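# Transfer 96-well plate from bench spot B1 to nest N1

## Task

Carry the 96-well plate from bench position B1 and set it in the raised nest N1, lying flat within the nest's locating features and turned so its A1 well is at the nest corner labelled A1. A drop of a few millimetres on release is acceptable, but a much higher drop fails. The plate must stay put on its own, without the robot holding it, so release it and move the gripper away at the end.

## Robot and tools

Robot: one seven-joint arm ending in a two-finger parallel gripper. Joint limits in rad, base to tip: waist -2.744 to 2.744, shoulder -1.784 to 1.784, upper arm roll -2.901 to 2.901, elbow -3.042 to -0.152, forearm roll -2.807 to 2.807, wrist pitch 0.544 to 4.517, wrist roll -3.016 to 3.016. Load limits in N m: waist 20, shoulder 20, upper arm roll 18, elbow 18, forearm roll 12, wrist pitch 12, wrist roll 12, and a carried object's weight adds to them. If a joint hits its limit from contact, the arm halts for 10 s and the rest of that call is dropped.

Frame: everything is in the scene frame. Its origin lies on the table surface under the arm base; +z is up, and +y is to the left for someone facing along +x. The base may sit tilted. The reported hand position can be somewhat wrong, increasingly so at long reach.

Gripper geometry: the fingers extend along the gripper's own +z axis and open and shut along its y axis. end_effector_position is the spot between the pads when closed. Closed fingertips reach about 33 mm past it; fully open, about 9 mm. While closing, the tips travel roughly 24 mm farther from the arm, so keep that gap above any surface. Well A1 sits at the plate's clipped corner.

A row is 10 numbers: x, y, z, qw, qx, qy, qz, position, force_limit, speed. The first seven are an absolute pose for the gripper in the scene frame: x, y, z in metres, then a unit quaternion with w first. position, force_limit and speed are each in [-1, 1]. position +1 is fully open (140 mm), about -0.8 is where the pads touch, and -1 closes until blocked. force_limit: roughly 14 N at -1, 60 N at 0, 107 N at +1 (for parts up to 40 mm wide). speed: pad gap changes at about 30 mm/s at -1, 140 at 0, 250 at +1. Repeat the desired quaternion in every row rather than copying the last reported one, which may have drifted.

execute_actions: argument actions is a list holding zero or one item; optional pictures (boolean) toggles images. An empty list just reports the state. An item with rows (1 to 15 rows) and steps (at most 15, default 15) plays one row per control step of 1/30 s, reusing the last row if rows run out. An item with only steps (up to 300) is a wait counted from the previous result, your thinking time included. A call is refused, and nothing is sent, if a target lies more than 0.6 m from the last reported position along any gripper axis. Each step, the commanded pose is clipped to within 70 mm and 16 degrees of the measured pose; position takes priority over orientation if both cannot be met. After an action ends the arm only continues to the last clipped pose, so read the result and send the remainder.

move: target is one row as above; speed is the path's top speed in m/s, 0.002 to 0.5 (default 0.25), with turning capped at twice that in rad/s. It drives a straight path from the current pose to the target over 0.5 to 10 s (longer paths stop early). Finger values apply at the start. The path does not yield to obstacles, the hand may lag, stray or overshoot the speed, and faster or deeper contacts push harder. The result adds a move: line with the outcome (done, off_target, moving, held, fault), the limits that acted (paced = target clipped; held = some steps blocked, after which motion may jump fast) and distance from target.

wait: seconds from 0 to 10; nothing new is sent meanwhile.

zoom_image: camera is cam_high, cam_low or cam_wrist (each 672x504); region is [x0, y0, x1, y1] in pixels from the top-left, no larger than 504 by 504.

finished_scene: scene is the current scene number; it ends and grades the scene permanently, and the goal must hold at that moment.

Reading results: the state line gives end_effector_position and end_effector_quat_wxyz. object_status: 0 moving, 1 blocked while opening, 2 blocked while closing (a grip), 3 reached the request or pads met. Confirm 2 after closing with -1. Stopped fingers hold until the position number changes by 0.01 or more or the object yields; to squeeze harder, raise force_limit and toggle position between -1 and -0.98. position_measured is in counts, 3 open to 230 closed, not linear. 'pose unreachable' means the clearance check (which treats the mount under the base as arm) altered or blocked a command; HELD flags those steps. 'Hand target' shows where the controller is heading. MOTOR HOT warns of heating while carrying load; OVER-TEMPERATURE FAULT means brakes engaged until cooled.

Timing: the simulation keeps running while you think and write; no steps are kept back, so results arrive when actions finish.

Avoid: knocking anything off the table, dropping the plate from height, slamming into surfaces, strong pushes, and torque or heat stops. A loose object may occasionally be nudged by an outside push, so recheck before placing. Move smoothly and economically.

Each tool is called after "Call:" as name(argument=value, ...) on one line, values as JSON.

## Session

Call:
execute_actions(actions=[])

Scene clock: 0.00 s of 8400.00 s.
end_effector_position=(+0.1833, +0.2019, +0.3082) position_measured=3 object_status=3 end_effector_quat_wxyz=(-0.250, +0.834, +0.490, -0.033)
Joint positions: [ 0.621 -0.913 -0.301 -2.813  0.274  1.812 -2.253]
Joint velocities: [-0.     0.001  0.002 -0.     0.001 -0.001  0.   ]
Hand target: +0.183, +0.202, +0.308; -0.250, +0.834, +0.490, -0.033

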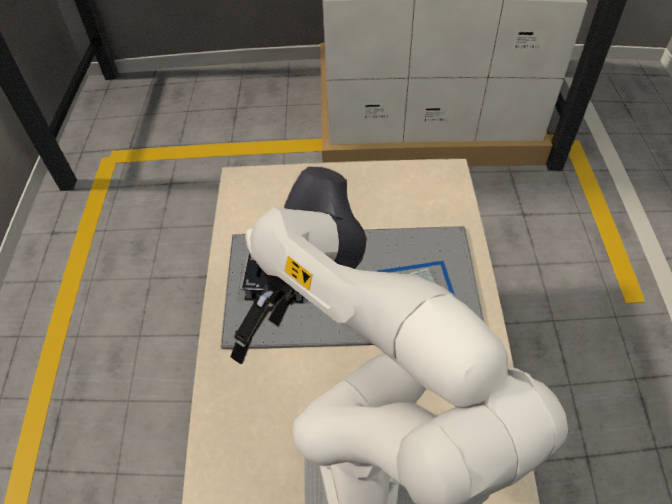

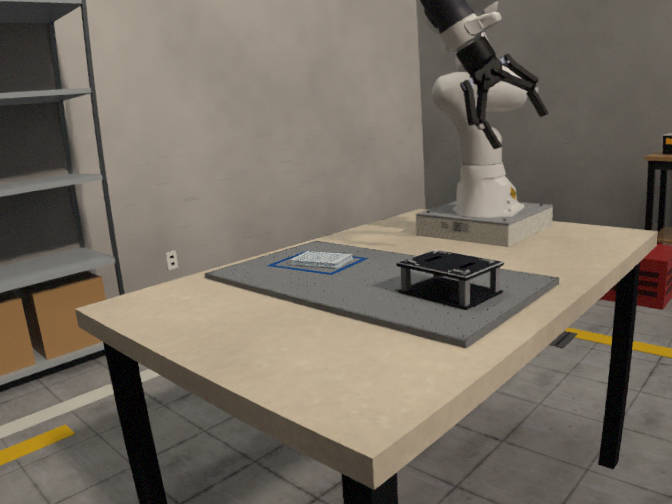

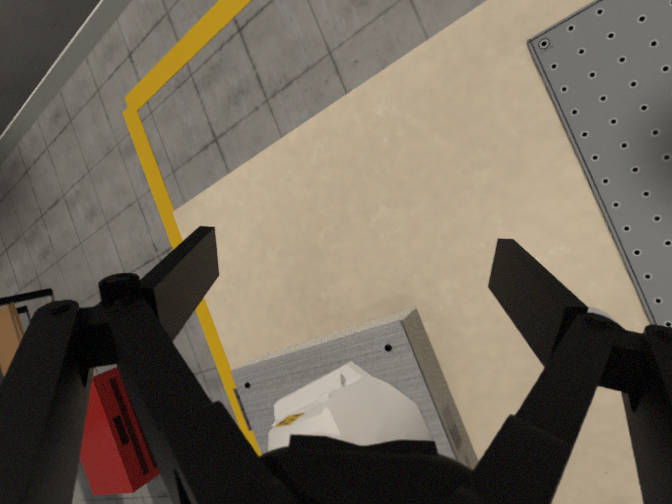

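Call:
move(target=[0.45, 0.0, 0.45, 0, 1, 0, 0, 1, 0, 0])

Scene clock: 8.67 s of 8400.00 s.
end_effector_position=(+0.4527, +0.0047, +0.4507) position_measured=3 object_status=3 end_effector_quat_wxyz=(-0.001, +1.000, +0.006, -0.001)
Joint positions: [-0.054 -0.342  0.03  -1.999  0.018  1.661 -1.592]
Joint velocities: [-0.005  0.     0.004  0.    -0.001 -0.003  0.029]
Hand target: +0.452, +0.004, +0.450; +0.000, +1.000, -0.002, -0.003
Off the commanded pose: 0.005 m, 1 deg.
After step 90, 2.50 s passed at rest.
move: off_target

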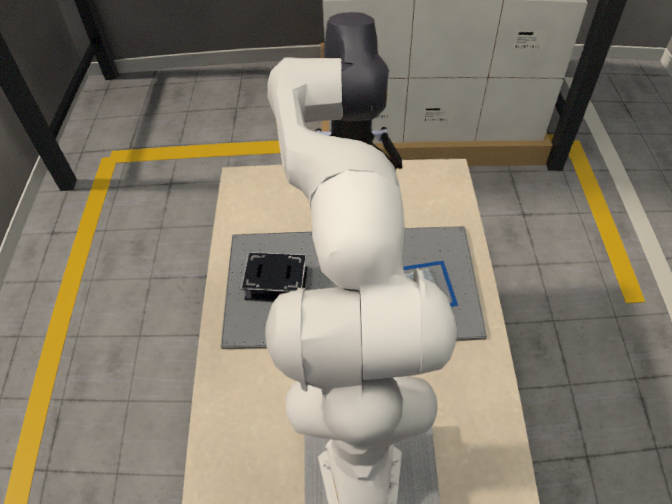

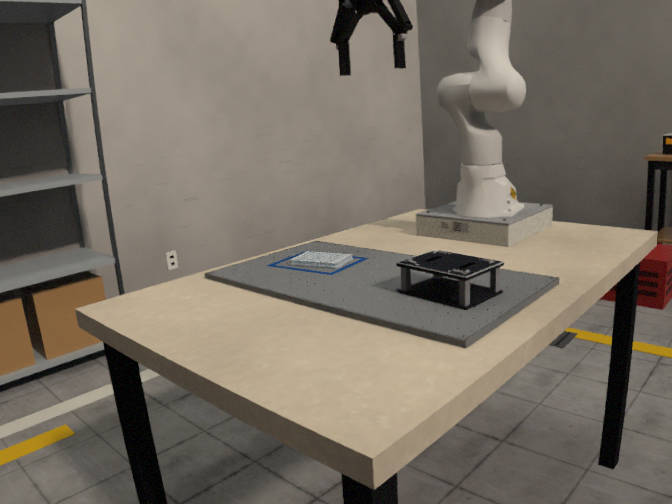

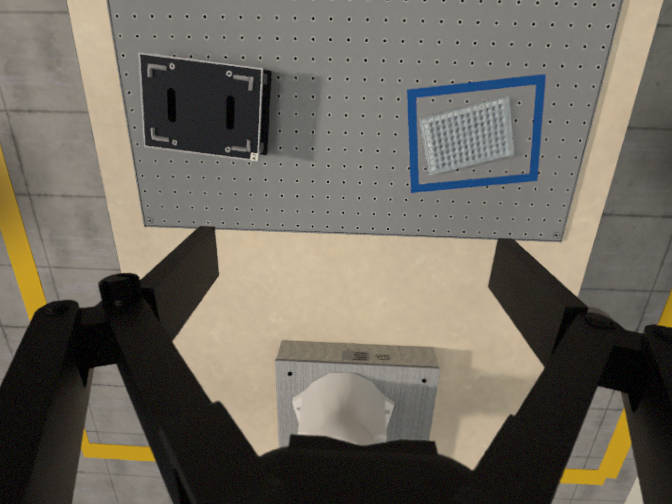

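Call:
zoom_image(camera="cam_wrist", region=[390, 60, 570, 200])

Call:
zoom_image(camera="cam_wrist", region=[120, 40, 300, 180])

Region (390, 60, 570, 200) of cam_wrist's 672x504 image, scaled by 2.800, with more detail than that image has.

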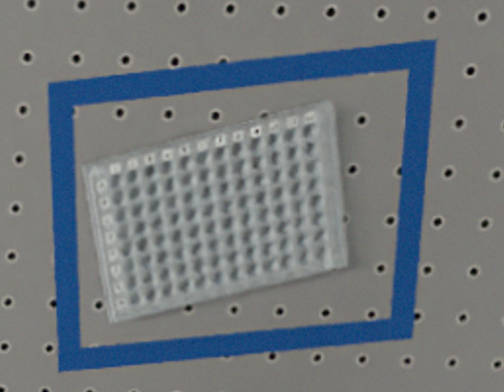

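Region (120, 40, 300, 180) of cam_wrist's 672x504 image, scaled by 2.800, with more detail than that image has.

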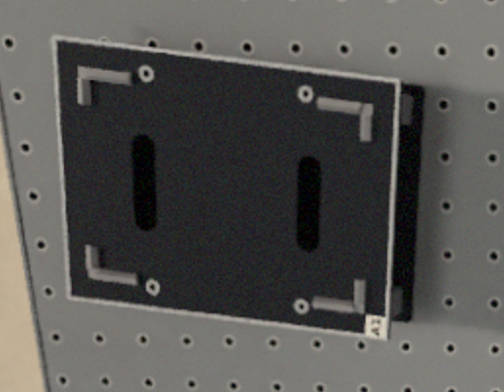

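Call:
move(target=[0.47, -0.162, 0.16, 0, 0.796, -0.605, 0, 1, 0, 0])

Scene clock: 46.93 s of 8400.00 s.
end_effector_position=(+0.4731, -0.1601, +0.1604) position_measured=3 object_status=3 end_effector_quat_wxyz=(-0.002, +0.802, -0.597, -0.003)
Joint positions: [-0.39   0.033  0.039 -2.374  0.018  2.405 -0.637]
Joint velocities: [-0.    -0.     0.001 -0.001 -0.003  0.003  0.034]
Hand target: +0.473, -0.160, +0.159; -0.002, +0.798, -0.603, -0.002
Off the commanded pose: 0.004 m, 1 deg.
After step 90, 31.73 s passed at rest.
move: off_target

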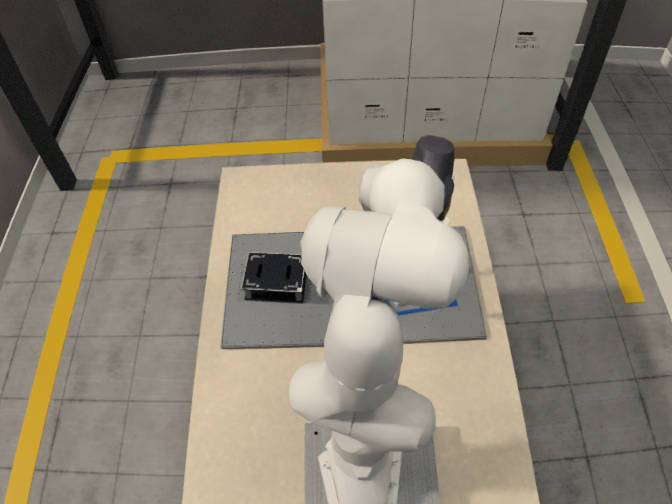

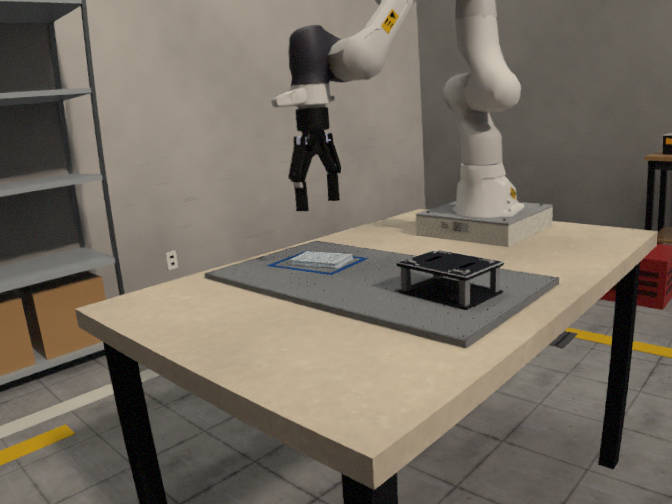

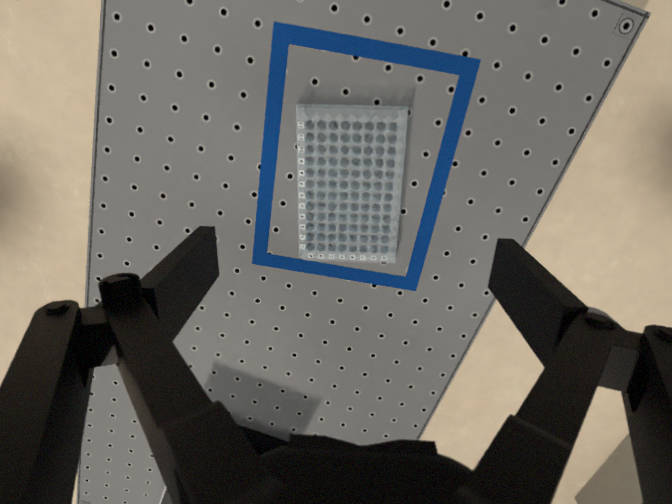

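Call:
move(target=[0.47, -0.162, 0.075, 0, 0.796, -0.605, 0, 0.55, -0.5, 0], speed=0.12)

Scene clock: 58.33 s of 8400.00 s.
end_effector_position=(+0.4696, -0.1609, +0.0753) position_measured=59 object_status=3 end_effector_quat_wxyz=(-0.001, +0.798, -0.602, -0.002)
Joint positions: [-0.39   0.213  0.037 -2.413  0.005  2.625 -0.619]
Joint velocities: [-0.001 -0.001  0.001  0.001 -0.001  0.01   0.004]
Hand target: +0.470, -0.162, +0.075; -0.001, +0.796, -0.605, -0.000
Off the commanded pose: 0.001 m, 0 deg.
After step 90, 7.07 s passed at rest.
move: done

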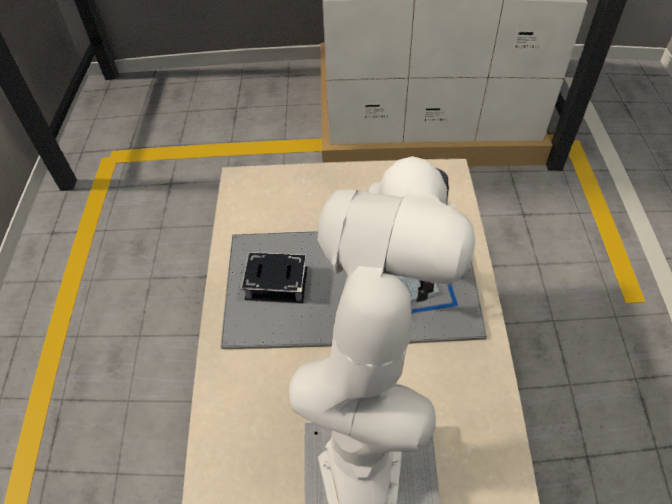

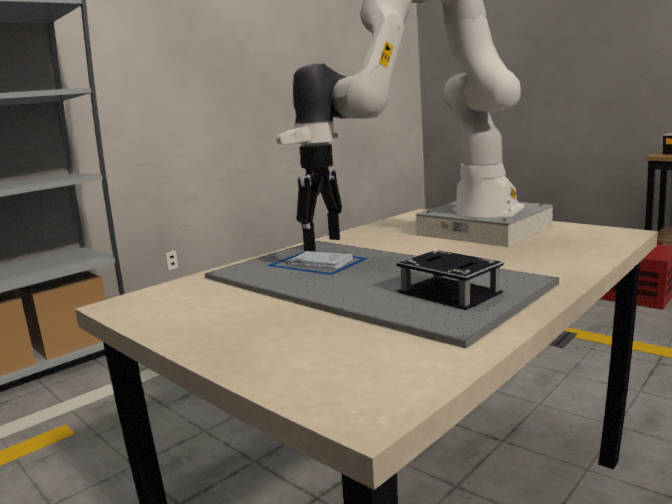

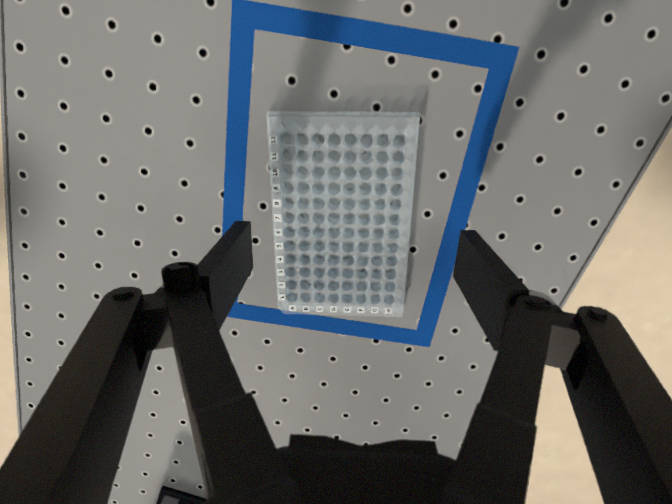

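Call:
zoom_image(camera="cam_wrist", region=[200, 90, 520, 340])

Call:
zoom_image(camera="cam_low", region=[250, 190, 390, 290])

Region (200, 90, 520, 340) of cam_wrist's 672x504 image, scaled by 1.575, with more detail than that image has; it fills the top 394 rows of this view, and the rest is white.

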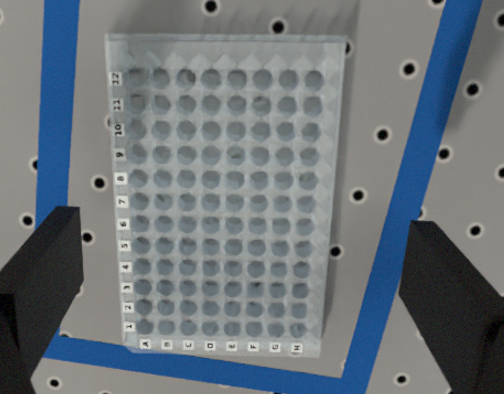

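Region (250, 190, 390, 290) of cam_low's 672x504 image, scaled by 3.600, with more detail than that image has; it fills the top 360 rows of this view, and the rest is white.

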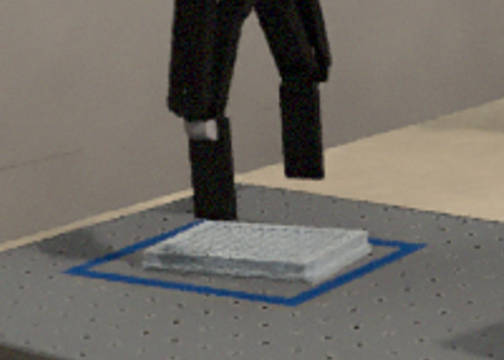

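Call:
move(target=[0.4765, -0.160, 0.05, 0, 0.8, -0.6, 0, 0.55, -0.5, 0], speed=0.04)

Call:
zoom_image(camera="cam_low", region=[250, 190, 390, 290])

Scene clock: 81.67 s of 8400.00 s.
end_effector_position=(+0.4746, -0.1586, +0.0498) position_measured=59 object_status=3 end_effector_quat_wxyz=(-0.000, +0.802, -0.598, -0.003)
Joint positions: [-0.381  0.286  0.036 -2.394 -0.002  2.677 -0.617]
Joint velocities: [ 0.001  0.002 -0.002  0.001 -0.     0.007  0.   ]
Hand target: +0.477, -0.160, +0.050; -0.000, +0.800, -0.600, -0.000
Off the commanded pose: 0.002 m, 0 deg.
After step 90, 19.23 s passed at rest.
move: done

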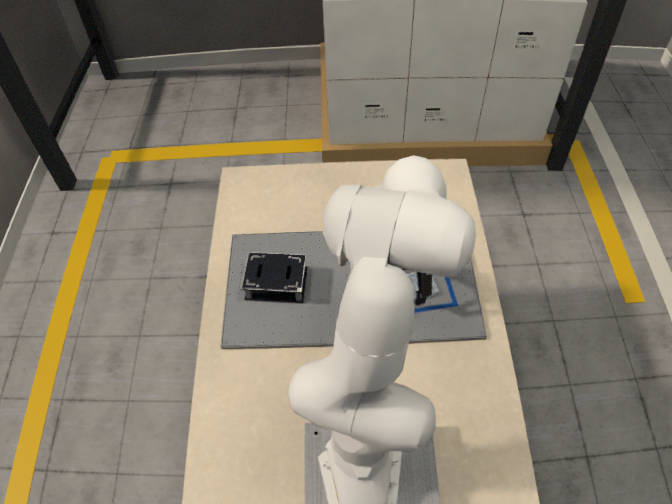

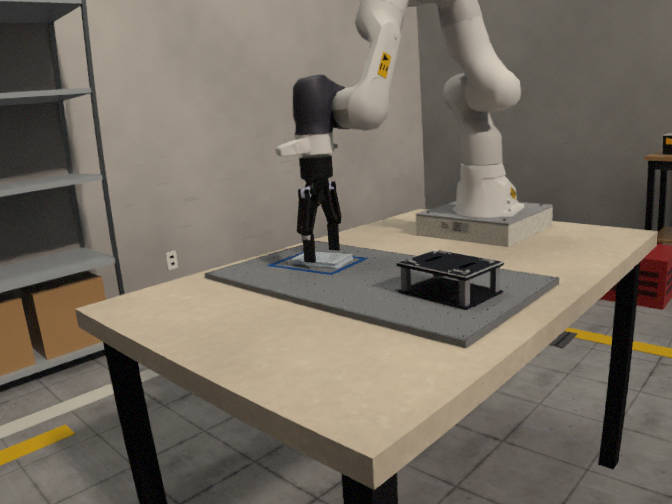

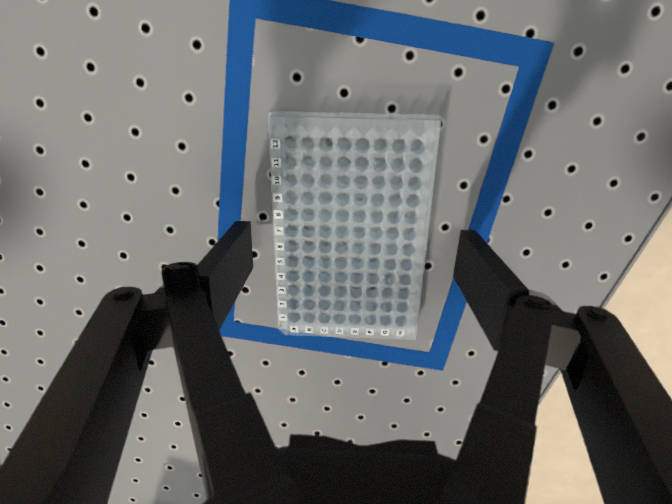

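Region (250, 190, 390, 290) of cam_low's 672x504 image, scaled by 3.600, with more detail than that image has; it fills the top 360 rows of this view, and the rest is white.

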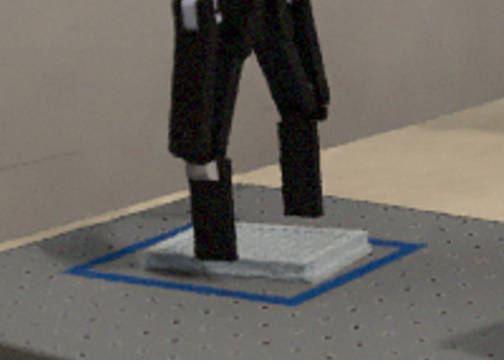

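Call:
move(target=[0.4775, -0.161, 0.042, 0, 0.8, -0.6, 0, 0.4, -0.5, -0.5], speed=0.02)

Call:
zoom_image(camera="cam_low", region=[250, 190, 390, 290])

Scene clock: 96.53 s of 8400.00 s.
end_effector_position=(+0.4752, -0.1596, +0.0418) position_measured=78 object_status=3 end_effector_quat_wxyz=(-0.000, +0.801, -0.598, -0.003)
Joint positions: [-0.381  0.309  0.034 -2.388 -0.003  2.693 -0.617]
Joint velocities: [ 0.004  0.    -0.     0.003 -0.     0.01  -0.001]
Hand target: +0.478, -0.161, +0.042; -0.000, +0.800, -0.600, -0.000
Off the commanded pose: 0.003 m, 0 deg.
After step 90, 11.17 s passed at rest.
move: done

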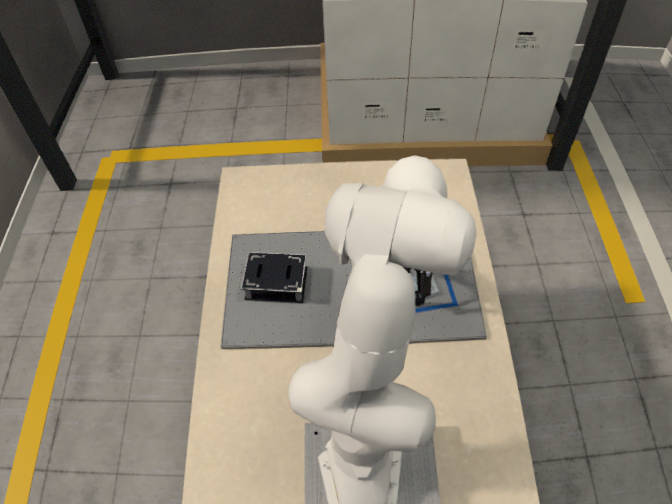

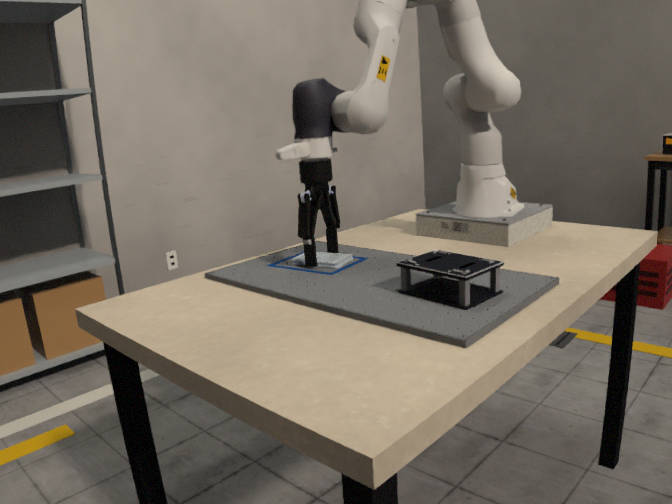

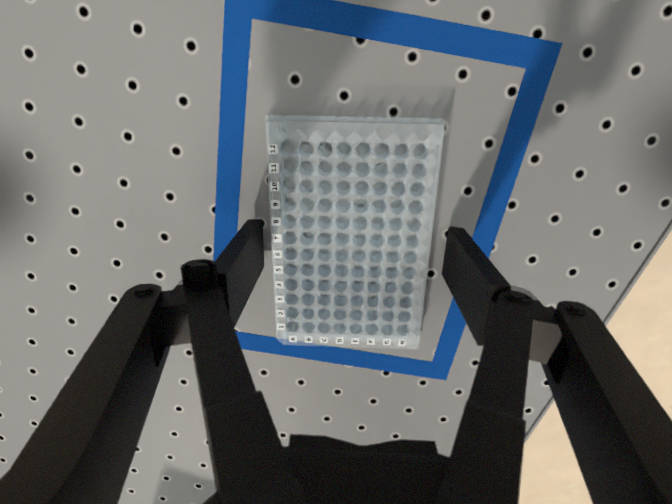

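Region (250, 190, 390, 290) of cam_low's 672x504 image, scaled by 3.600, with more detail than that image has; it fills the top 360 rows of this view, and the rest is white.

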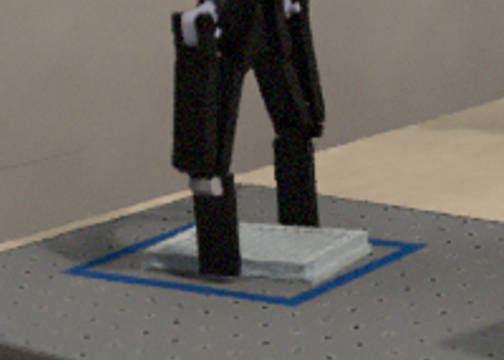

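Call:
move(target=[0.4775, -0.161, 0.042, 0, 0.8, -0.6, 0, -1, -0.4, -0.8], speed=0.02)

Call:
zoom_image(camera="cam_low", region=[250, 190, 390, 290])

Scene clock: 102.33 s of 8400.00 s.
end_effector_position=(+0.4768, -0.1602, +0.0428) position_measured=105 object_status=2 end_effector_quat_wxyz=(-0.000, +0.801, -0.598, -0.001)
Joint positions: [-0.38   0.308  0.033 -2.387 -0.003  2.695 -0.617]
Joint velocities: [ 0.002 -0.    -0.001 -0.001 -0.     0.    -0.   ]
Hand target: +0.478, -0.161, +0.042; -0.000, +0.800, -0.600, -0.000
Off the commanded pose: 0.001 m, 0 deg.
After step 90, 2.10 s passed at rest.
move: done

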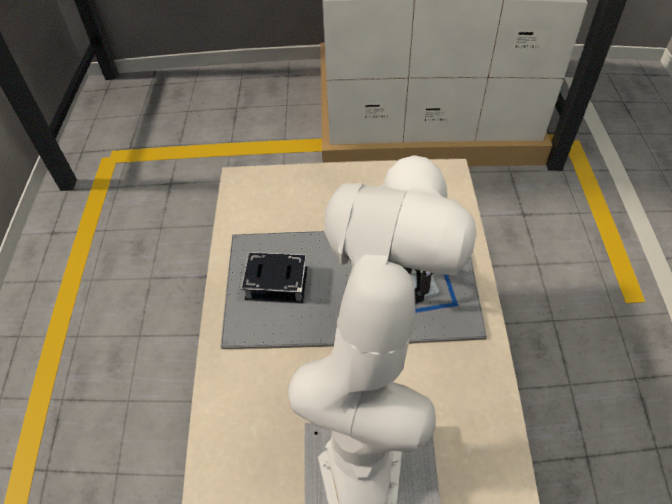

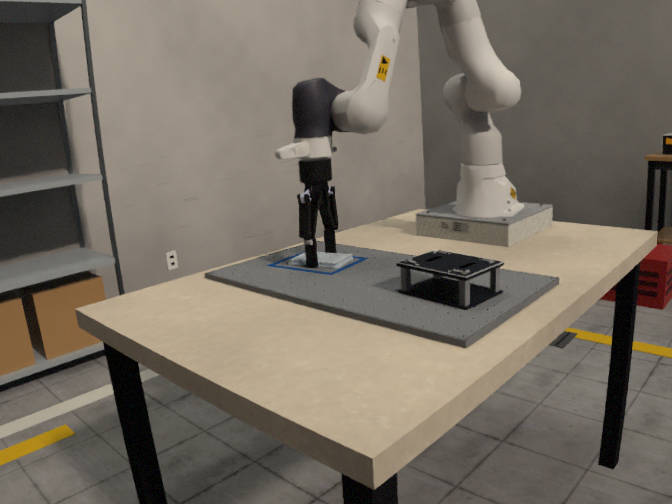

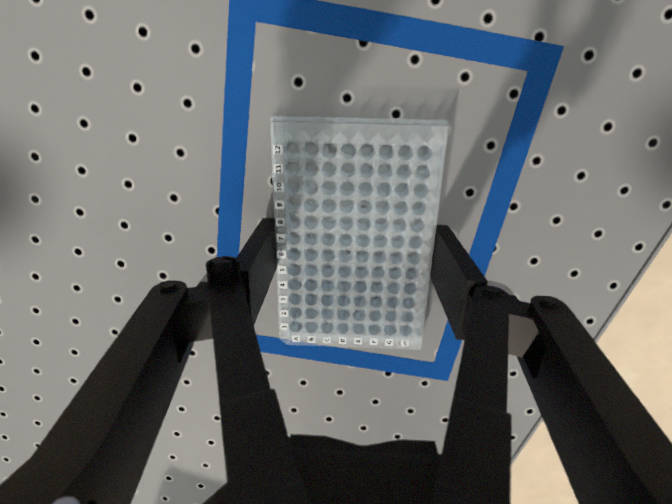

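Region (250, 190, 390, 290) of cam_low's 672x504 image, scaled by 3.600, with more detail than that image has; it fills the top 360 rows of this view, and the rest is white.

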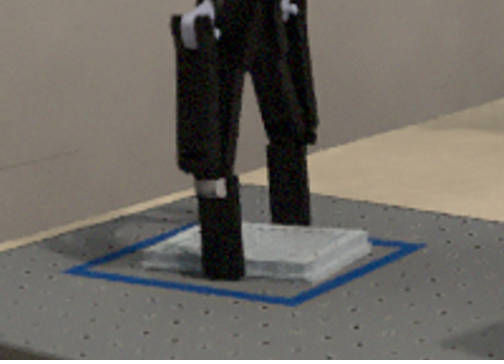

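Call:
move(target=[0.4775, -0.161, 0.19, 0, 0.8, -0.6, 0, -1, -0.4, -0.8], speed=0.12)

Call:
move(target=[0.517, 0.2, 0.19, 0, 0.740, 0.672, 0, -1, -0.4, -0.8], speed=0.25)

Scene clock: 109.20 s of 8400.00 s.
end_effector_position=(+0.4778, -0.1613, +0.1898) position_measured=105 object_status=2 end_effector_quat_wxyz=(+0.001, +0.800, -0.600, +0.002)
Joint positions: [-0.379 -0.011  0.033 -2.342  0.005  2.336 -0.617]
Joint velocities: [ 0.001  0.     0.001 -0.002 -0.    -0.011  0.002]
Hand target: +0.477, -0.162, +0.191; +0.001, +0.800, -0.601, +0.000
Off the commanded pose: 0.000 m, 0 deg.
After step 90, 2.03 s passed at rest.
move: done

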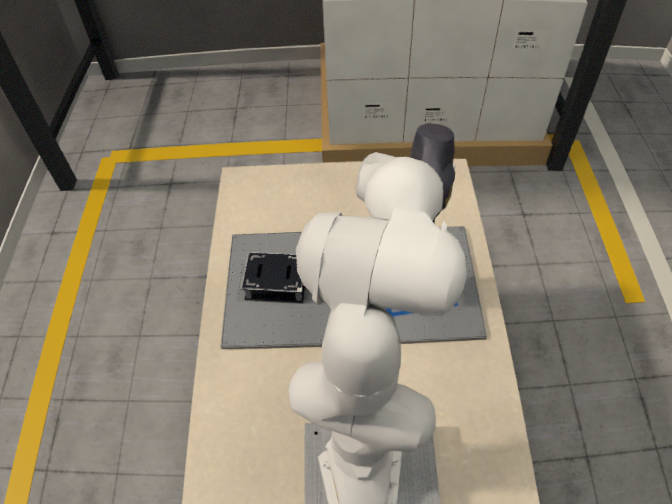

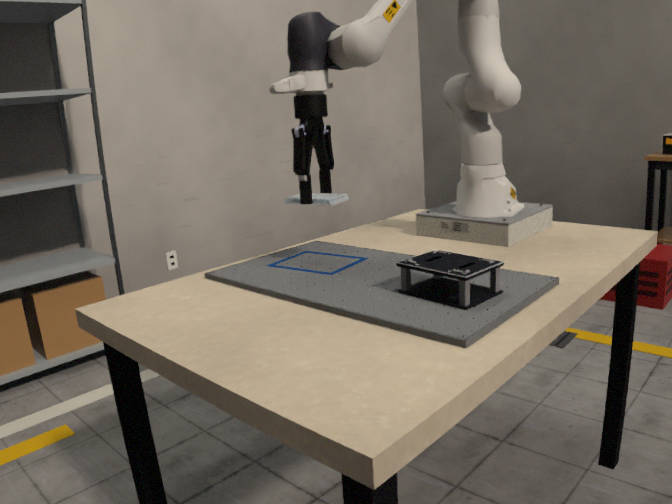

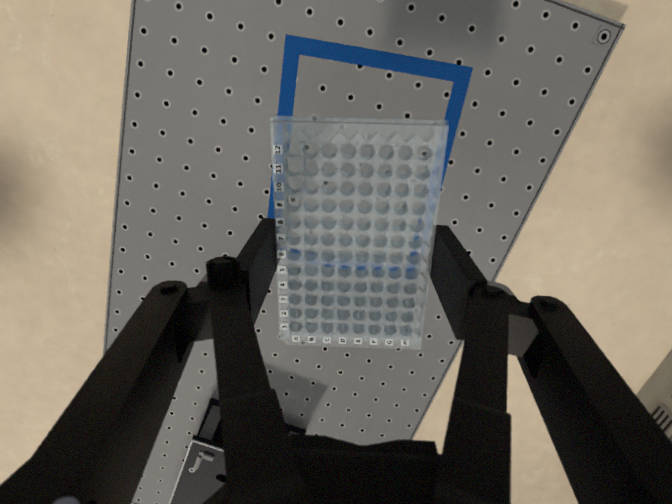

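Scene clock: 115.60 s of 8400.00 s.
end_effector_position=(+0.5127, +0.2000, +0.1903) position_measured=105 object_status=2 end_effector_quat_wxyz=(+0.004, +0.746, +0.666, +0.001)
Joint positions: [ 0.026  0.109  0.333 -2.188 -0.053  2.303 -2.62 ]
Joint velocities: [ 0.001 -0.001 -0.     0.001 -0.001 -0.    -0.032]
Hand target: +0.512, +0.200, +0.190; +0.003, +0.740, +0.672, +0.000
Off the commanded pose: 0.004 m, 1 deg.
move: off_target

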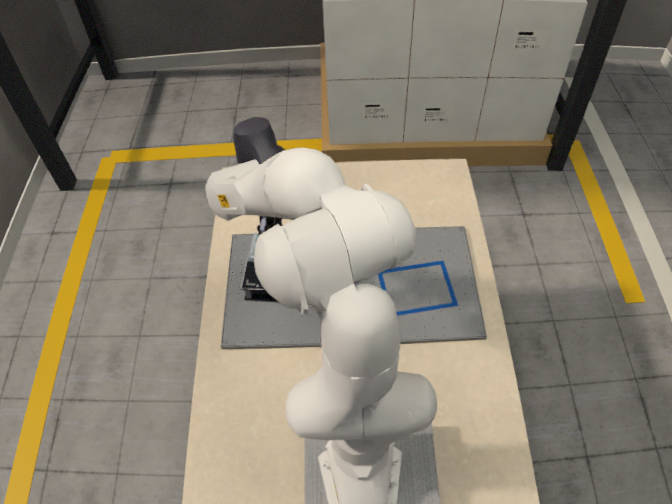

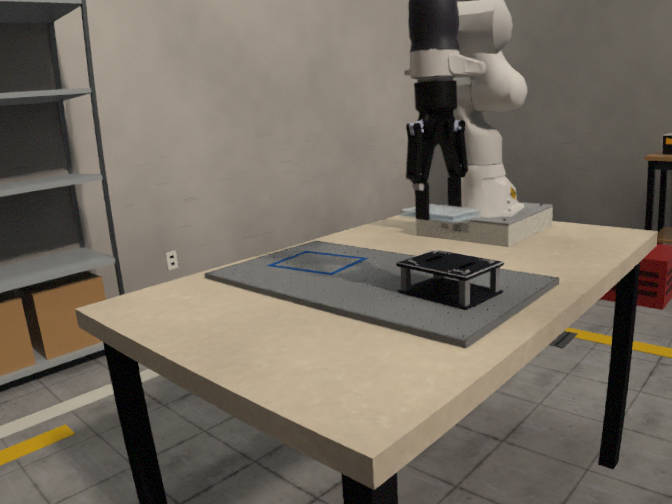

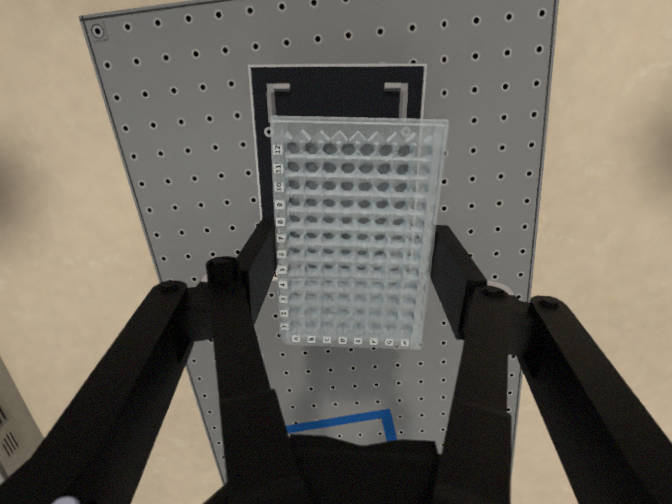

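Call:
move(target=[0.500, 0.215, 0.135, 0, 0.739, 0.674, 0, -1, -0.4, -0.8], speed=0.06)

Call:
zoom_image(camera="cam_wrist", region=[220, 50, 500, 230])

Call:
zoom_image(camera="cam_low", region=[380, 210, 520, 315])

Scene clock: 129.03 s of 8400.00 s.
end_effector_position=(+0.4991, +0.2151, +0.1357) position_measured=105 object_status=2 end_effector_quat_wxyz=(-0.001, +0.736, +0.678, -0.001)
Joint positions: [ 0.054  0.195  0.333 -2.239 -0.088  2.425 -2.593]
Joint velocities: [ 0.    -0.001 -0.001  0.    -0.004  0.01   0.012]
Hand target: +0.500, +0.215, +0.135; -0.000, +0.739, +0.674, +0.000
Off the commanded pose: 0.001 m, 1 deg.
After step 90, 9.00 s passed at rest.
move: done

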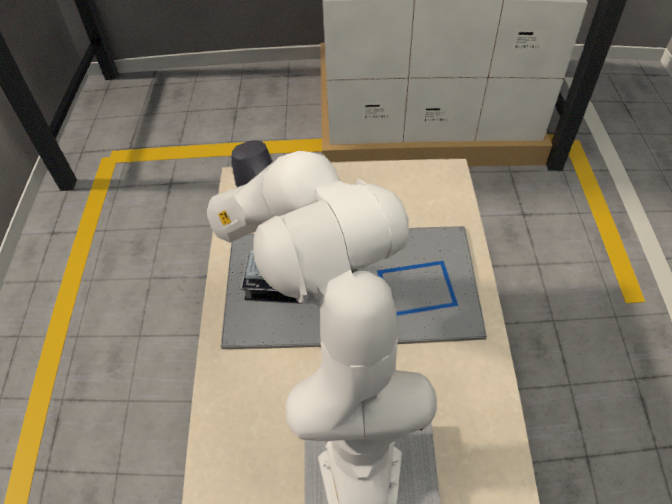

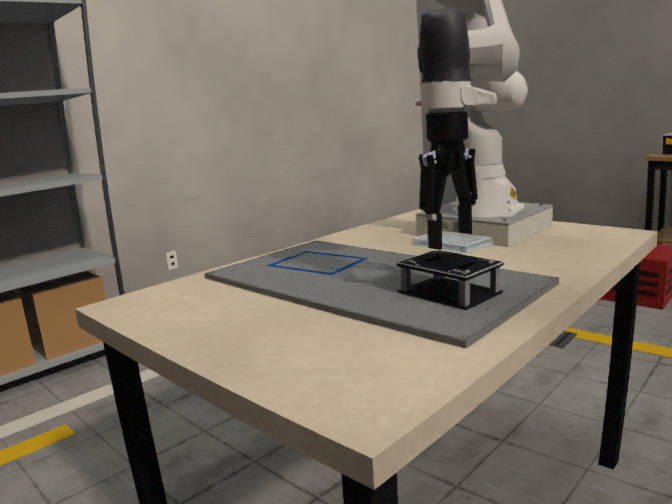

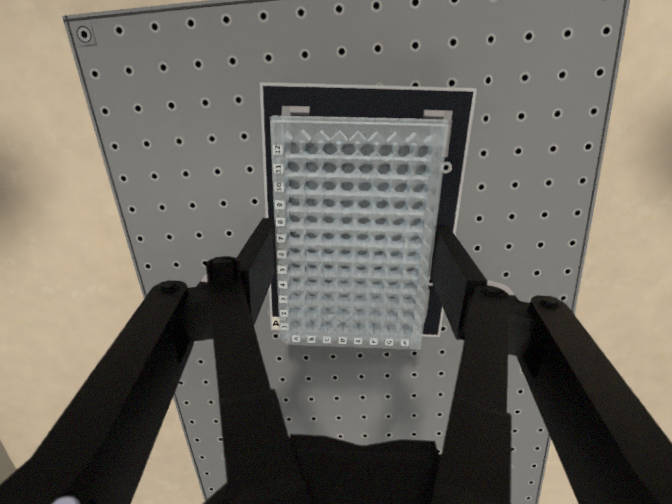

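Region (220, 50, 500, 230) of cam_wrist's 672x504 image, scaled by 1.800, with more detail than that image has; it fills the top 324 rows of this view, and the rest is white.

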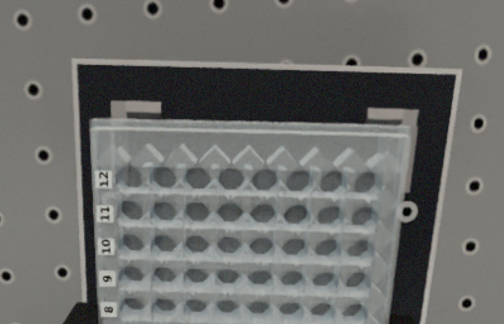

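Region (380, 210, 520, 315) of cam_low's 672x504 image, scaled by 3.600, with more detail than that image has; it fills the top 378 rows of this view, and the rest is white.

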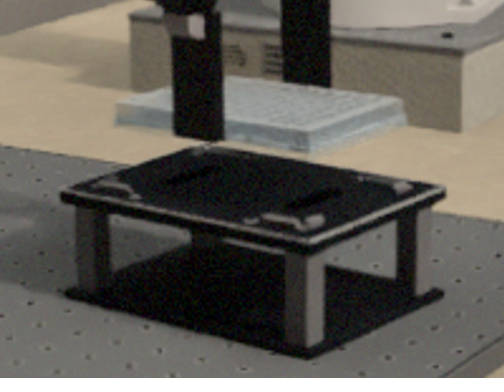

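Call:
move(target=[0.504, 0.2155, 0.116, 0, 0.7373, 0.6756, 0, -1, -0.4, -0.8], speed=0.03)

Call:
zoom_image(camera="cam_wrist", region=[220, 50, 500, 230])

Call:
zoom_image(camera="cam_low", region=[380, 210, 520, 315])

Scene clock: 145.60 s of 8400.00 s.
end_effector_position=(+0.5009, +0.2147, +0.1153) position_measured=105 object_status=2 end_effector_quat_wxyz=(-0.002, +0.734, +0.679, -0.003)
Joint positions: [ 0.058  0.243  0.326 -2.235 -0.115  2.462 -2.58 ]
Joint velocities: [ 0.001 -0.001 -0.002  0.005 -0.007  0.014  0.01 ]
Hand target: +0.504, +0.216, +0.116; -0.000, +0.737, +0.676, +0.000
Off the commanded pose: 0.003 m, 1 deg.
After step 90, 12.63 s passed at rest.
move: done

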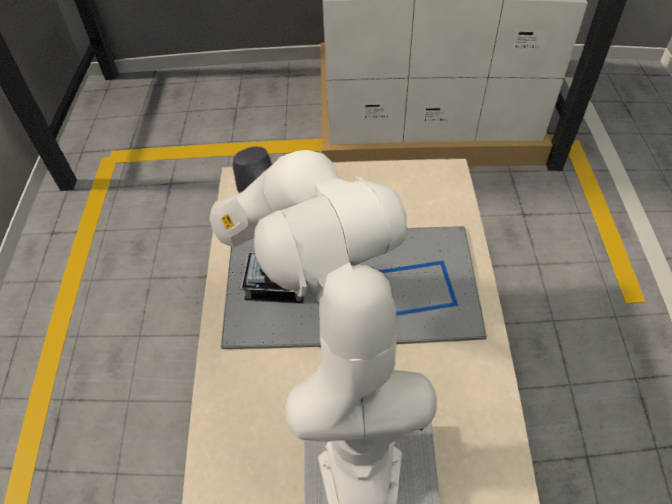

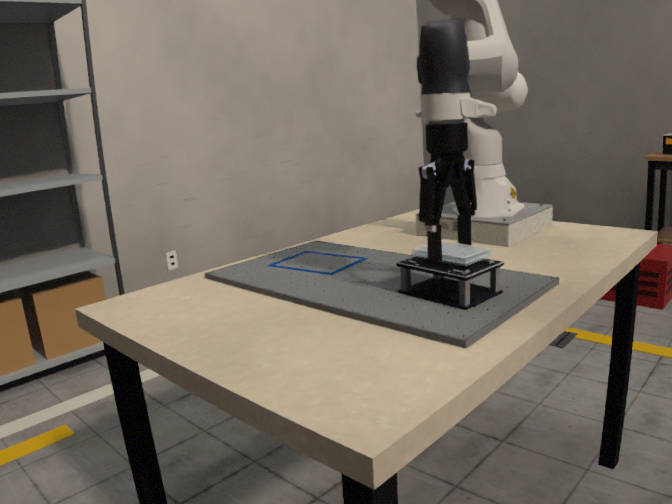

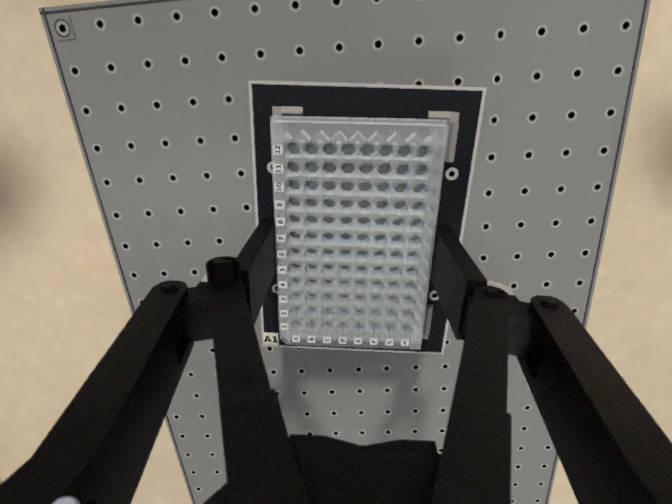

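Region (220, 50, 500, 230) of cam_wrist's 672x504 image, scaled by 1.800, with more detail than that image has; it fills the top 324 rows of this view, and the rest is white.

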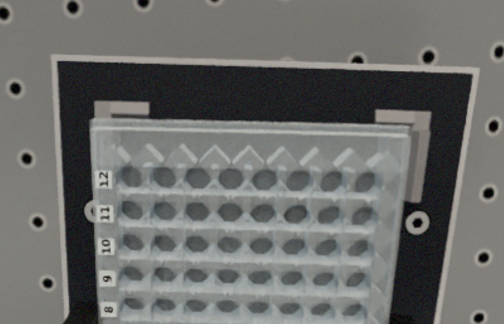

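Region (380, 210, 520, 315) of cam_low's 672x504 image, scaled by 3.600, with more detail than that image has; it fills the top 378 rows of this view, and the rest is white.

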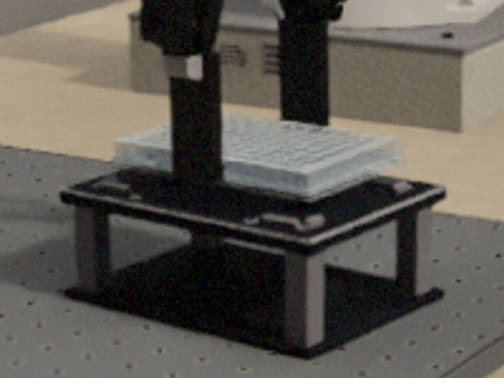

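The arm is still settling toward its target; look again.

Call:
execute_actions(actions=[])

Call:
zoom_image(camera="cam_wrist", region=[220, 80, 500, 360])

Scene clock: 148.47 s of 8400.00 s.
end_effector_position=(+0.5020, +0.2151, +0.1157) position_measured=105 object_status=2 end_effector_quat_wxyz=(-0.001, +0.735, +0.678, -0.002)
Joint positions: [ 0.058  0.243  0.326 -2.234 -0.116  2.464 -2.577]
Joint velocities: [ 0.001 -0.    -0.002 -0.001 -0.     0.001  0.001]
Hand target: +0.504, +0.216, +0.116; -0.000, +0.737, +0.676, +0.000
Off the commanded pose: 0.002 m, 0 deg.
Steps of this call (steps 1 to 86: nothing new was sent). Readings (end_effector_position | what the end effector reports):
1: (+0.5011, +0.2148, +0.1154) | position_measured=105 object_status=2
2: (+0.5013, +0.2149, +0.1155) | position_measured=105 object_status=2
4: (+0.5015, +0.2150, +0.1155) | position_measured=105 object_status=2
8: (+0.5017, +0.2151, +0.1156) | position_measured=105 object_status=2
86: the state above

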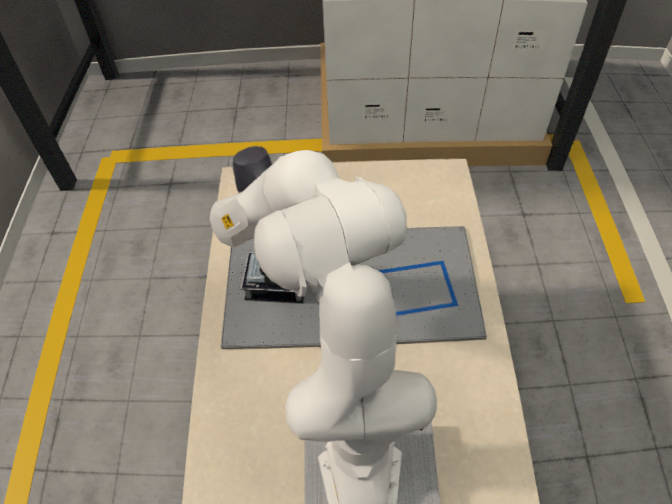

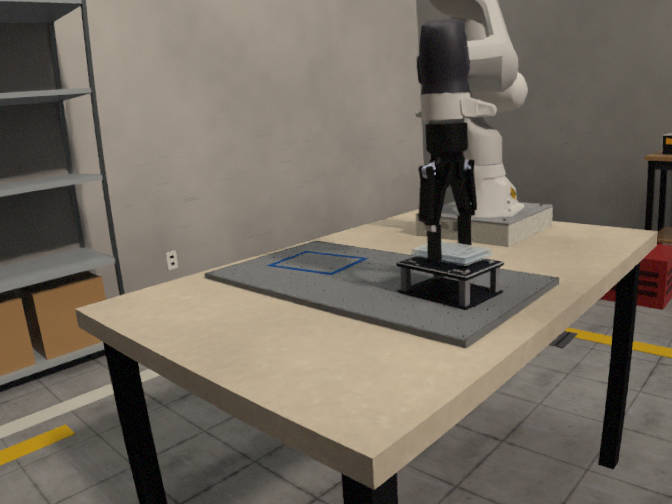

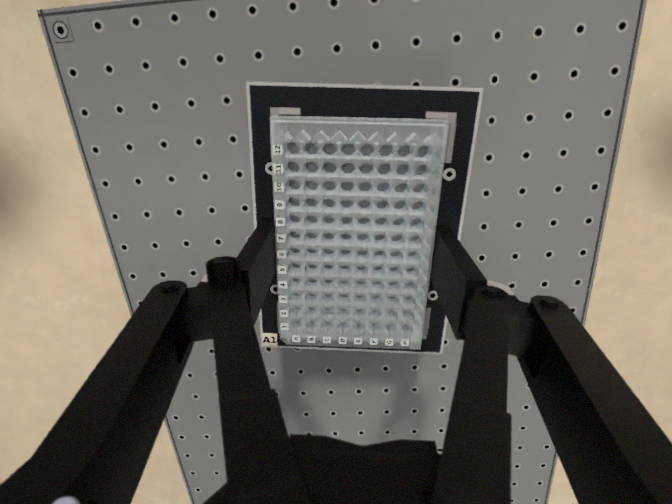

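Region (220, 80, 500, 360) of cam_wrist's 672x504 image, scaled by 1.800, with more detail than that image has.

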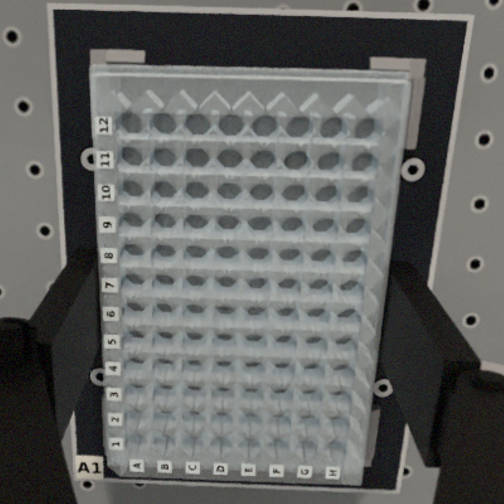

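Call:
zoom_image(camera="cam_wrist", region=[240, 80, 320, 190])

Call:
zoom_image(camera="cam_wrist", region=[410, 80, 490, 190])

Region (240, 80, 320, 190) of cam_wrist's 672x504 image, scaled by 4.582, with more detail than that image has; it fills the left 367 columns of this view, and the rest is white.

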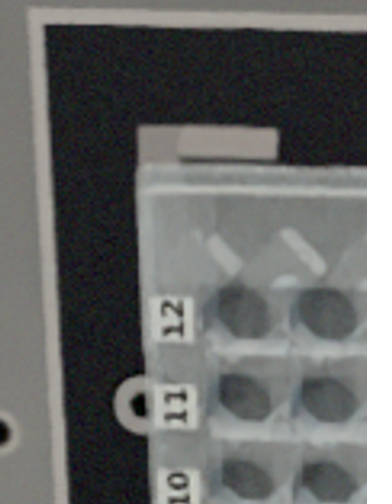

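Region (410, 80, 490, 190) of cam_wrist's 672x504 image, scaled by 4.582, with more detail than that image has; it fills the left 367 columns of this view, and the rest is white.

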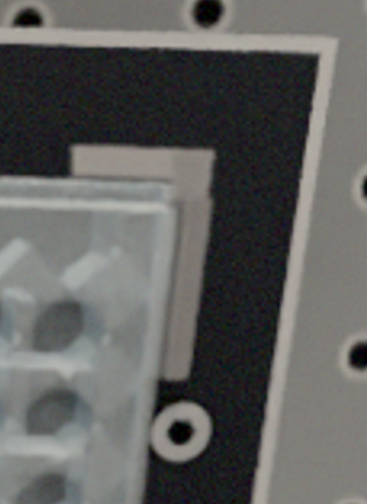

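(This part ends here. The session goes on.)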